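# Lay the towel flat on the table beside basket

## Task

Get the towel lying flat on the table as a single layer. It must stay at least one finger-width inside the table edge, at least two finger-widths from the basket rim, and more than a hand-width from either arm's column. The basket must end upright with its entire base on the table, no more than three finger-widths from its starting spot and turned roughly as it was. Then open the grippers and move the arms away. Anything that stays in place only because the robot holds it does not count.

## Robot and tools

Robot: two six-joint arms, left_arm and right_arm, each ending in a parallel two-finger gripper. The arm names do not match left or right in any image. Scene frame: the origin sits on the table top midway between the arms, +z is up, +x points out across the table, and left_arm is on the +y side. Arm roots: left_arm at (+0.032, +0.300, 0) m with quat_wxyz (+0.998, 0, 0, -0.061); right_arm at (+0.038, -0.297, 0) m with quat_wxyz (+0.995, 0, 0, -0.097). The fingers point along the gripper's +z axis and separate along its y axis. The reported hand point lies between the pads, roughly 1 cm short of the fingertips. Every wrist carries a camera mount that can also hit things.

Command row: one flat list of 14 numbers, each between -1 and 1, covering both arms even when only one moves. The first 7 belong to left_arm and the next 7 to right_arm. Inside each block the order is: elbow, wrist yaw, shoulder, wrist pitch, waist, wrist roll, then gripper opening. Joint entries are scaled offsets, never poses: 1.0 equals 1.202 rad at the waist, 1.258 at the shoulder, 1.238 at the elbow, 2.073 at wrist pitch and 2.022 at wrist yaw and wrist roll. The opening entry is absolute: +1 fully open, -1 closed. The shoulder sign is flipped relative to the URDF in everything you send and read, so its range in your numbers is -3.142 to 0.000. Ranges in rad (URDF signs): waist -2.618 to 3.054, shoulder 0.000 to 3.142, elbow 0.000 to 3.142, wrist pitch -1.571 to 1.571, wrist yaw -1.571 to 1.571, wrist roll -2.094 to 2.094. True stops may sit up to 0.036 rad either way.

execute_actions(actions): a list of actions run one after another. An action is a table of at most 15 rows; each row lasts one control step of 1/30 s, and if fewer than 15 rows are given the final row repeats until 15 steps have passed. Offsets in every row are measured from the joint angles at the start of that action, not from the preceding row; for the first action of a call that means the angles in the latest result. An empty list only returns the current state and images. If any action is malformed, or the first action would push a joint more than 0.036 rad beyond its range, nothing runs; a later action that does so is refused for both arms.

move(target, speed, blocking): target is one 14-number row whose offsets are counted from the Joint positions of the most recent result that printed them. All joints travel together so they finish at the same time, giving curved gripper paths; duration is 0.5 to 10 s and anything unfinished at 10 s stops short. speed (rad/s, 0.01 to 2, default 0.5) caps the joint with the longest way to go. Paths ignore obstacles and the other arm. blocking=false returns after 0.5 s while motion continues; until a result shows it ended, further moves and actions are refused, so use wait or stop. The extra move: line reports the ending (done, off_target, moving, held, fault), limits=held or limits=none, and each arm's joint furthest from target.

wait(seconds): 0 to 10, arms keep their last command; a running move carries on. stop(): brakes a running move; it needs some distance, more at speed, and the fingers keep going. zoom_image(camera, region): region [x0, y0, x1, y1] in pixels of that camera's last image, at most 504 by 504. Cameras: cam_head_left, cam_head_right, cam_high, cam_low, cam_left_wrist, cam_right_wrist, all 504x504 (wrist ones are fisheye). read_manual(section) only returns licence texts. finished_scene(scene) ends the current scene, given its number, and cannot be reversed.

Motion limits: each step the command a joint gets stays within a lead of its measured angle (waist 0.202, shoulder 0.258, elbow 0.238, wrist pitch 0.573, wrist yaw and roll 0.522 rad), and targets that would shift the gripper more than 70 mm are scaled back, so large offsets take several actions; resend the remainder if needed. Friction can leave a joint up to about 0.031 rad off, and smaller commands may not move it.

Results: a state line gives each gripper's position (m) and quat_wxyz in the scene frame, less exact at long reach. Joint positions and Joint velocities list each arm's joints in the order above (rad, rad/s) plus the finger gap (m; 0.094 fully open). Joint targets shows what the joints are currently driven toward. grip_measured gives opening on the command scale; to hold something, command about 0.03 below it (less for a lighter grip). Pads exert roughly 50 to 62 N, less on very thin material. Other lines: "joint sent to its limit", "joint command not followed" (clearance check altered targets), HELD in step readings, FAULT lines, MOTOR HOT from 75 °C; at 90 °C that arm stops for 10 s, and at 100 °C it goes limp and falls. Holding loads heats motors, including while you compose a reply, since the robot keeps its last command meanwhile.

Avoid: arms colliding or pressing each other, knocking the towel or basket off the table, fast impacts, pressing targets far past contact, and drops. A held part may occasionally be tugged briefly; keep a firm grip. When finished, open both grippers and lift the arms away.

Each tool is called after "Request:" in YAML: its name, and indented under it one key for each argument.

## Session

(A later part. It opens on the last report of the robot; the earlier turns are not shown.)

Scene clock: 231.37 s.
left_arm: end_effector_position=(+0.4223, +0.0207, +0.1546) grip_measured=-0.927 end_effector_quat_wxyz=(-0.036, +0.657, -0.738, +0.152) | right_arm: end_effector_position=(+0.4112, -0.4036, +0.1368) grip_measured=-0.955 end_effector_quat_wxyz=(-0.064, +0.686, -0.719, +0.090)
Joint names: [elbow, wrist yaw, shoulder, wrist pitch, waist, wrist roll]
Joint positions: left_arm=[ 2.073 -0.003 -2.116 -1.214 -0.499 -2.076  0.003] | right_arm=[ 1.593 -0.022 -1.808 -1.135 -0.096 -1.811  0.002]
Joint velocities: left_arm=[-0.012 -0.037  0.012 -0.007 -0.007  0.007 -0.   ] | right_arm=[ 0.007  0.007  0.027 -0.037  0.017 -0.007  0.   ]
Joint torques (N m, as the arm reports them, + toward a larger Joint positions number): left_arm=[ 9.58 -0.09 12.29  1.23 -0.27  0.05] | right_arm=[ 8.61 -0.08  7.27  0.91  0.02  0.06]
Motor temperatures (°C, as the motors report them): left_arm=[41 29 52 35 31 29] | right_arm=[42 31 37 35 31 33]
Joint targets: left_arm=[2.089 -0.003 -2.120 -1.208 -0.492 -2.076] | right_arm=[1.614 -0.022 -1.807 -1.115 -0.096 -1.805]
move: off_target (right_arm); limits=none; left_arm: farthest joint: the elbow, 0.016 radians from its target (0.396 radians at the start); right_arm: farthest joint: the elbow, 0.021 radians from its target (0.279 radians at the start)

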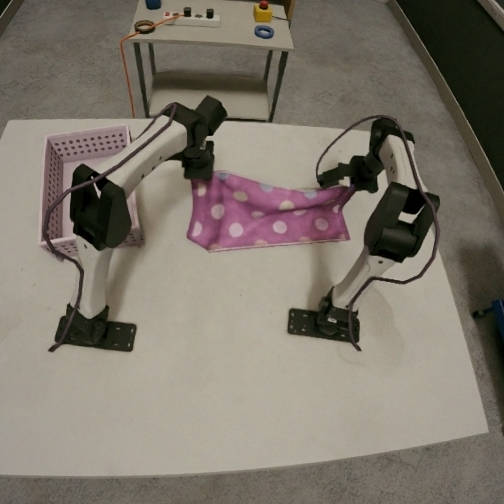

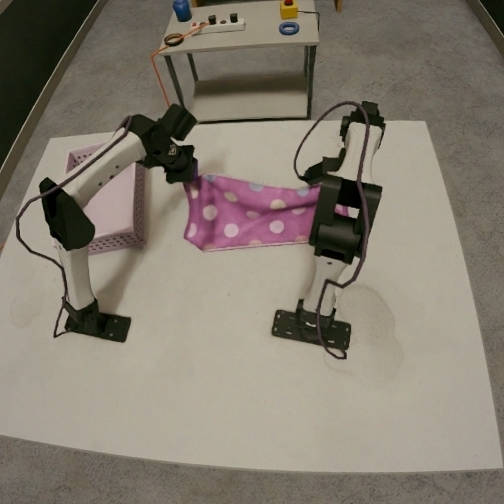

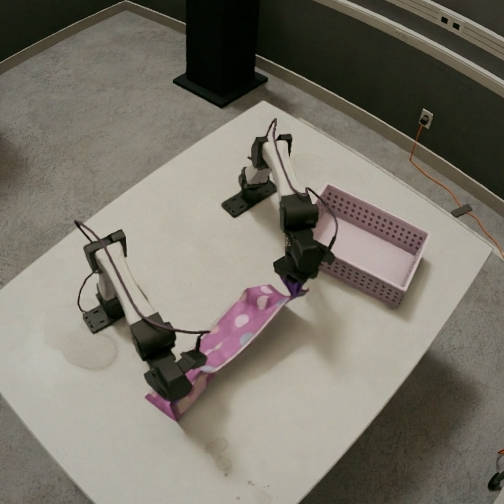

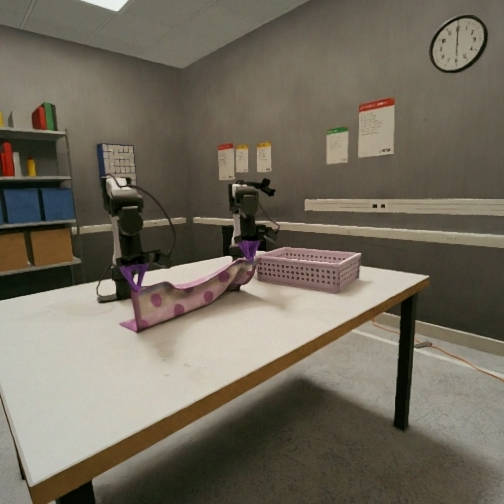

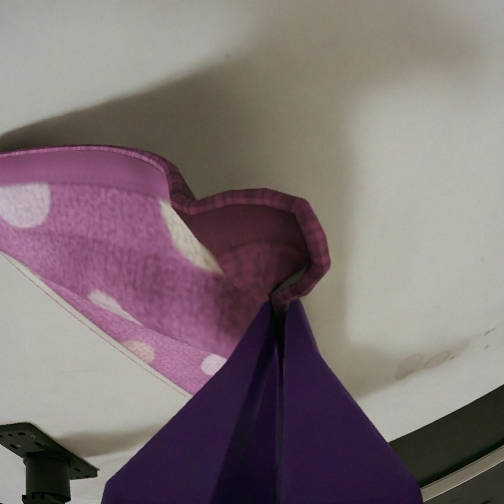

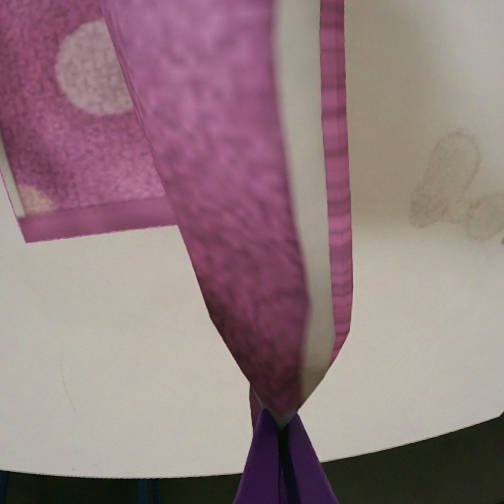

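Request:
move:
  target: [0.04,0,-0.228,0.12,0.083,0,-1, 0.155,0,-0.315,0.13,0.03,0,-1]
  speed: 0.3

Request:
move:
  target: [0,0,0,0,0,0,0, 0,0,0,0,0,0,0]

Request:
move:
  target: [-0.5,0,0.6,-0.1,0,0.5,0, -0.4,0,0.7,-0.1,-0.3,0.8,0]
  speed: 0.9

Request:
zoom_image:
  camera: "cam_head_left"
  region: [150,120,400,300]

Scene clock: 241.37 s.
left_arm: end_effector_position=(+0.4977, +0.0260, +0.0485) grip_measured=-0.927 end_effector_quat_wxyz=(-0.042, +0.689, -0.708, +0.150) | right_arm: end_effector_position=(+0.5049, -0.4184, +0.0409) grip_measured=-0.955 end_effector_quat_wxyz=(-0.073, +0.694, -0.709, +0.101)
Joint names: [elbow, wrist yaw, shoulder, wrist pitch, waist, wrist roll]
Joint positions: left_arm=[ 2.103 -0.003 -2.389 -0.971 -0.41  -2.076  0.003] | right_arm=[ 1.76  -0.022 -2.194 -0.888 -0.07  -1.811  0.002]
Joint velocities: left_arm=[ 0.012 -0.022  0.002  0.022 -0.002 -0.007 -0.001] | right_arm=[-0.002 -0.081 -0.017 -0.037 -0.002  0.022  0.001]
Joint torques (N m, as the arm reports them, + toward a larger Joint positions number): left_arm=[ 9.99 -0.1  13.6   1.23  0.1   0.05] | right_arm=[ 8.82 -0.08  9.54  0.99  0.7   0.01]
Motor temperatures (°C, as the motors report them): left_arm=[42 29 54 35 31 29] | right_arm=[43 31 39 35 31 33]
Joint targets: left_arm=[2.122 -0.003 -2.403 -0.966 -0.399 -2.076] | right_arm=[1.785 -0.022 -2.204 -0.866 -0.060 -1.811]
move: off_target (right_arm); limits=none; left_arm: farthest joint: the elbow, 0.020 radians from its target (0.049 radians at the start); right_arm: farthest joint: the elbow, 0.024 radians from its target (0.192 radians at the start)

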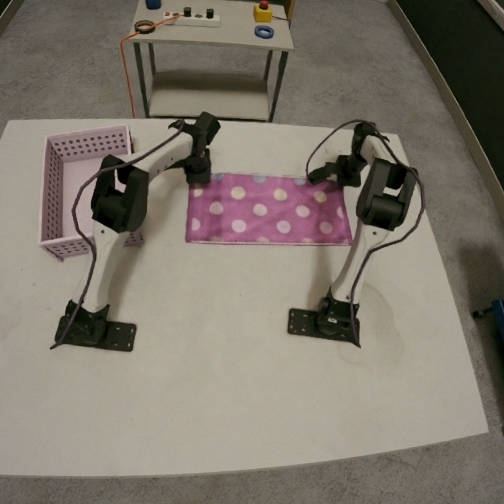

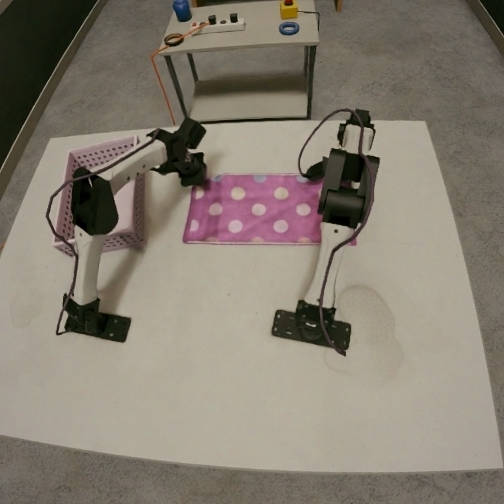

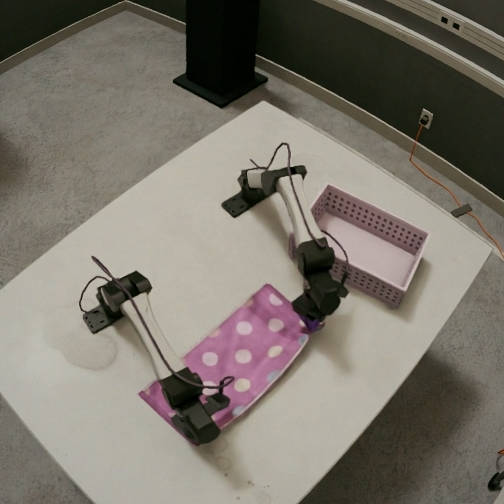

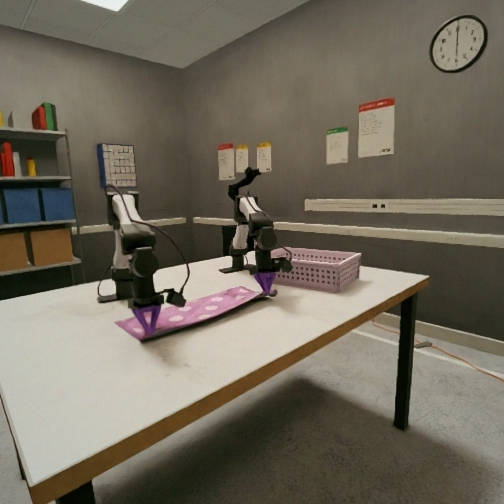

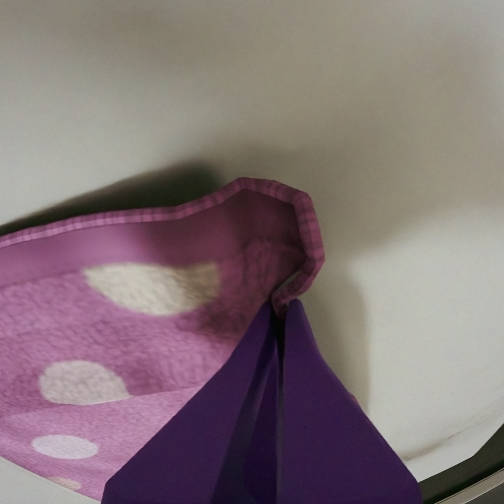

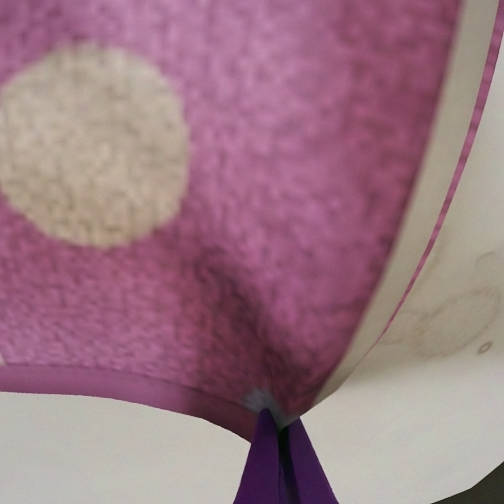

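Scene clock: 241.87 s.
left_arm: end_effector_position=(+0.4977, +0.0260, +0.0485) grip_measured=-0.002 end_effector_quat_wxyz=(-0.042, +0.689, -0.708, +0.150) | right_arm: end_effector_position=(+0.5049, -0.4184, +0.0409) grip_measured=-0.002 end_effector_quat_wxyz=(-0.073, +0.694, -0.709, +0.101)
Joint names: [elbow, wrist yaw, shoulder, wrist pitch, waist, wrist roll]
Joint positions: left_arm=[ 2.103 -0.003 -2.389 -0.971 -0.41  -2.076  0.047] | right_arm=[ 1.76  -0.022 -2.194 -0.888 -0.07  -1.811  0.047]
Joint velocities: left_arm=[-0.012  0.007  0.002  0.022 -0.007 -0.066 -0.001] | right_arm=[-0.007 -0.007 -0.012  0.007 -0.007 -0.066  0.001]
Joint torques (N m, as the arm reports them, + toward a larger Joint positions number): left_arm=[ 8.47 -0.09 14.76  1.15 -0.71  0.05] | right_arm=[ 6.98 -0.08 10.14  0.75  0.02  0.02]
Motor temperatures (°C, as the motors report them): left_arm=[42 29 54 35 31 29] | right_arm=[43 31 39 35 31 33]
Joint targets: left_arm=[2.103 -0.003 -2.389 -0.971 -0.410 -2.076] | right_arm=[1.760 -0.022 -2.194 -0.888 -0.070 -1.811]
move: done; limits=none; left_arm: farthest joint: the waist, 0.000 radians from its target (0.000 radians at the start); right_arm: farthest joint: the waist, 0.000 radians from its target (0.000 radians at the start)

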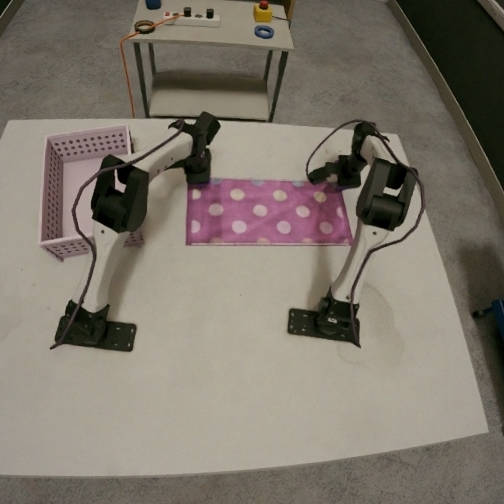

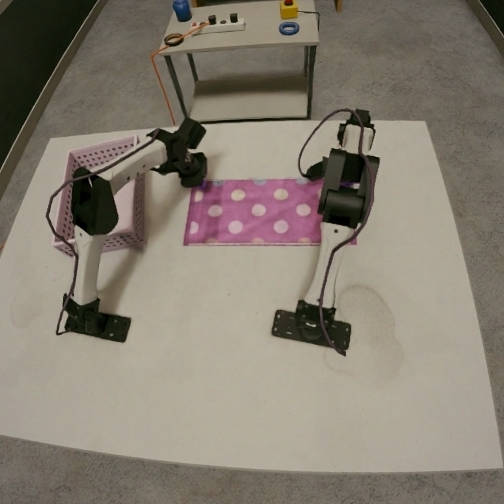

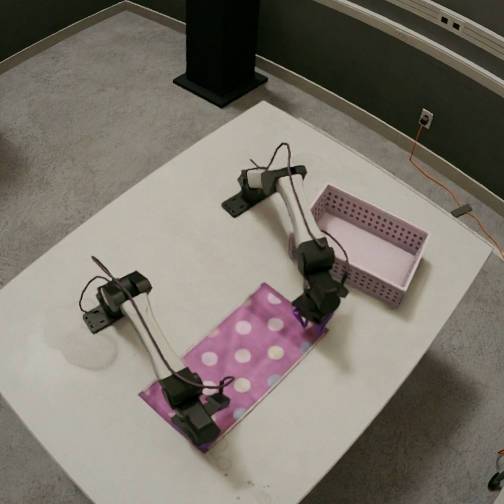

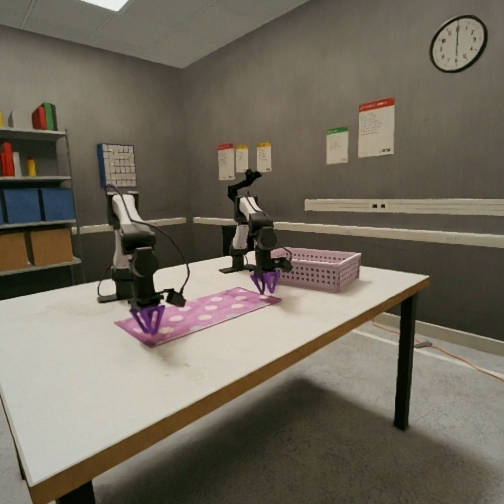

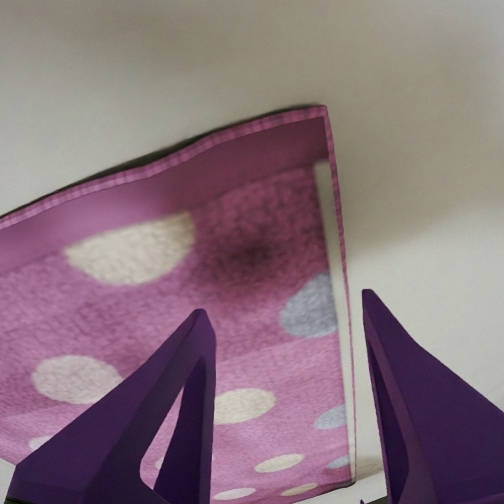

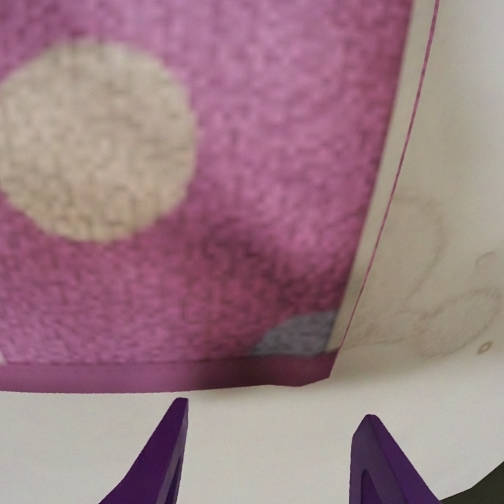

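Scene clock: 244.60 s.
left_arm: end_effector_position=(+0.3380, +0.1200, +0.1675) grip_measured=-0.002 end_effector_quat_wxyz=(+0.095, -0.265, +0.955, -0.097) | right_arm: end_effector_position=(+0.2944, -0.4720, +0.1966) grip_measured=-0.002 end_effector_quat_wxyz=(+0.207, +0.198, +0.955, -0.077)
Joint names: [elbow, wrist yaw, shoulder, wrist pitch, waist, wrist roll]
Joint positions: left_arm=[ 1.509 -0.003 -1.64  -1.167 -0.41  -1.072  0.047] | right_arm=[ 1.283 -0.022 -1.33  -1.079 -0.419 -0.2    0.047]
Joint velocities: left_arm=[ 0.007  0.007  0.017 -0.051 -0.017  0.022  0.001] | right_arm=[-0.002 -0.066 -0.002  0.022 -0.002  0.051 -0.001]
Joint torques (N m, as the arm reports them, + toward a larger Joint positions number): left_arm=[ 6.52 -0.09  8.58  1.08 -0.69  0.14] | right_arm=[ 6.04 -0.02  4.65  1.12 -0.74  0.06]
Motor temperatures (°C, as the motors report them): left_arm=[42 29 55 35 31 29] | right_arm=[43 31 39 35 31 33]
Joint targets: left_arm=[1.484 -0.003 -1.634 -1.179 -0.410 -1.065] | right_arm=[1.265 -0.022 -1.314 -1.095 -0.430 -0.193]
move: off_target (left_arm); limits=none; left_arm: farthest joint: the elbow, 0.025 radians from its target (0.619 radians at the start); right_arm: farthest joint: the elbow, 0.018 radians from its target (0.496 radians at the start)

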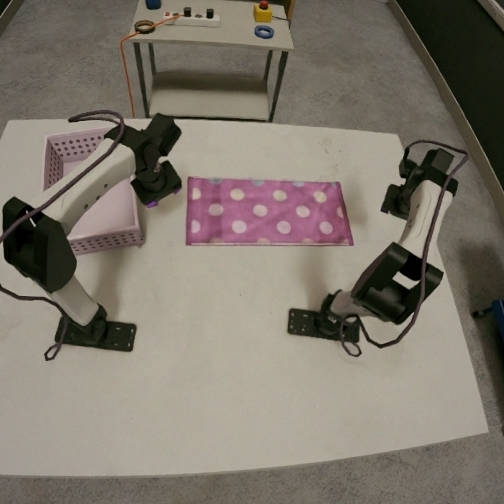

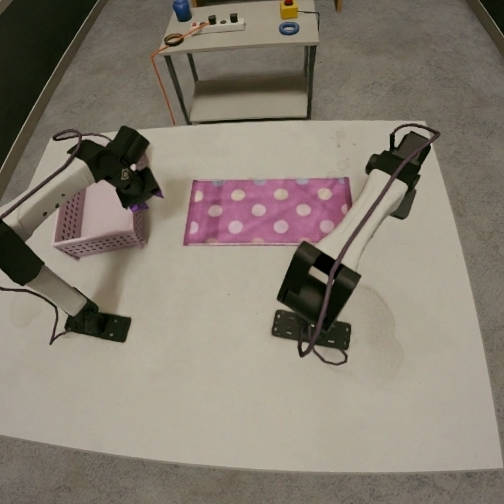

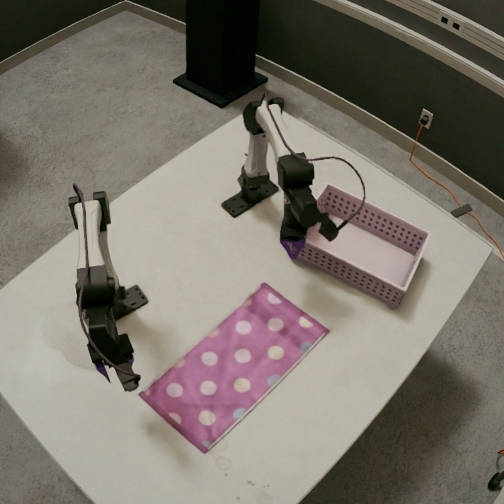

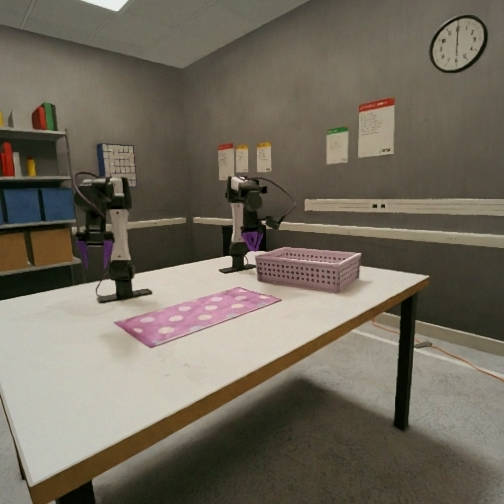

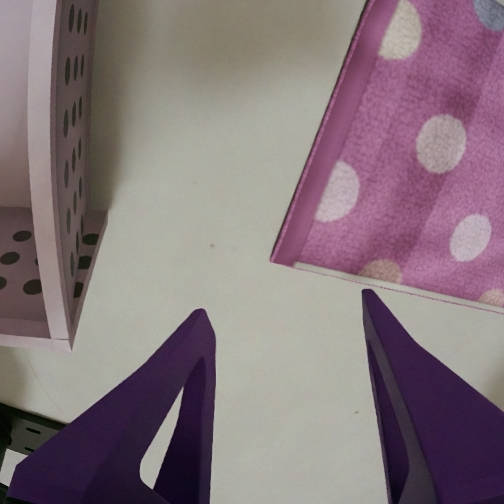

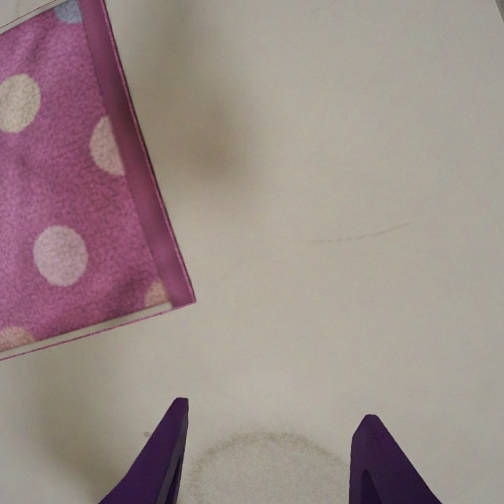

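Region (150, 120, 400, 300) of cam_head_left's 504x504 image, scaled by 2.016, with more detail than that image has; it fills the top 363 rows of this view, and the rest is white.

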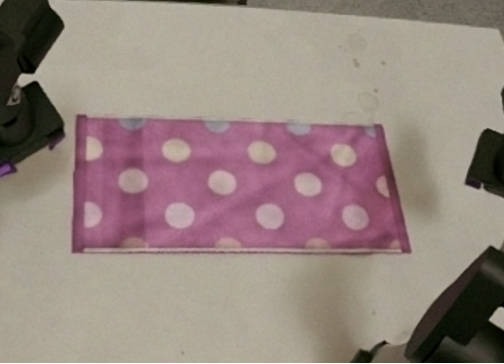

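Request:
move:
  target: [0,0,0.35,-0.1,-0.2,0,0, 0,0,0.15,0,-0.2,0,0]
  speed: 0.7

Request:
finished_scene:
  scene: 1

Scene clock: 250.37 s.
left_arm: end_effector_position=(+0.2211, +0.1199, +0.2779) grip_measured=-0.002 end_effector_quat_wxyz=(+0.157, -0.150, +0.955, -0.203) | right_arm: end_effector_position=(+0.2354, -0.5116, +0.2454) grip_measured=-0.002 end_effector_quat_wxyz=(+0.269, +0.298, +0.905, -0.142)
Joint names: [elbow, wrist yaw, shoulder, wrist pitch, waist, wrist roll]
Joint positions: left_arm=[ 1.509 -0.003 -1.199 -1.362 -0.639 -1.072  0.047] | right_arm=[ 1.283 -0.023 -1.156 -1.079 -0.649 -0.2    0.047]
Joint velocities: left_arm=[ 0.017  0.066  0.002  0.022 -0.007  0.007 -0.   ] | right_arm=[-0.022 -0.022  0.027 -0.007 -0.002 -0.007  0.   ]
Joint torques (N m, as the arm reports them, + toward a larger Joint positions number): left_arm=[ 7.83 -0.08  3.02  1.62 -1.5   0.06] | right_arm=[ 7.4  -0.01  3.26  1.61 -0.75  0.01]
Motor temperatures (°C, as the motors report them): left_arm=[41 29 54 35 31 29] | right_arm=[43 31 39 35 31 33]
Joint targets: left_arm=[1.509 -0.003 -1.200 -1.375 -0.650 -1.072] | right_arm=[1.283 -0.022 -1.141 -1.079 -0.660 -0.200]
move: done; limits=none; left_arm: farthest joint: the wrist pitch, 0.013 radians from its target (0.207 radians at the start); right_arm: farthest joint: the shoulder, 0.015 radians from its target (0.188 radians at the start)

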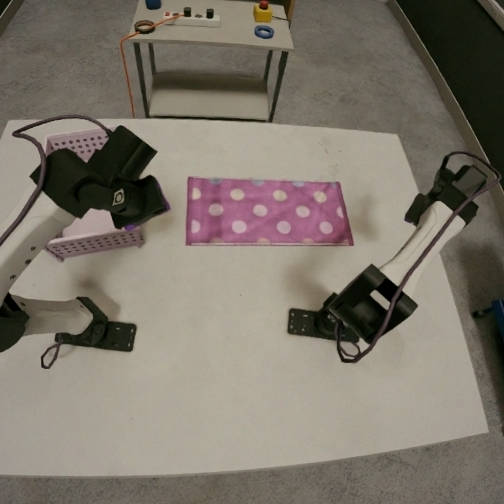

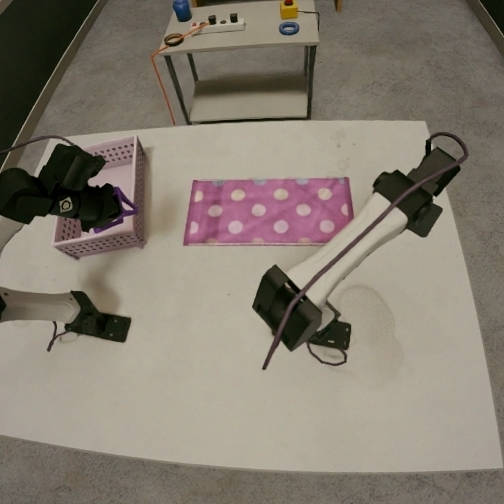

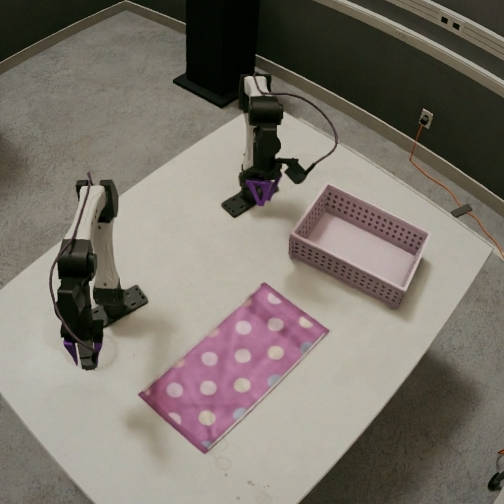

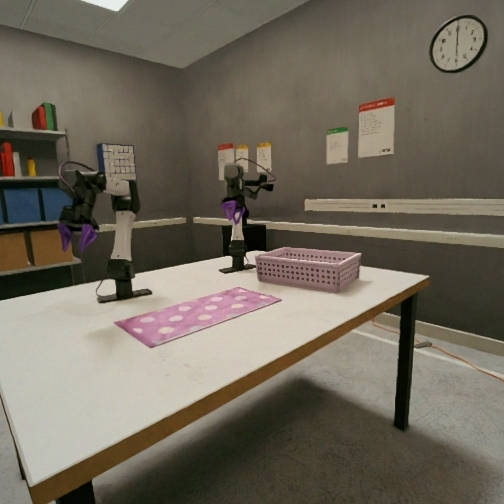

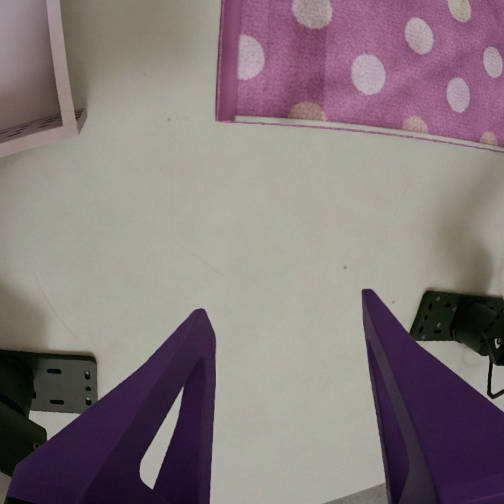

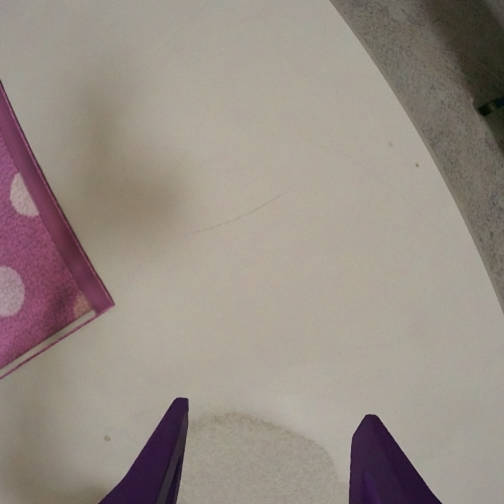

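The scene is finished: the task was done.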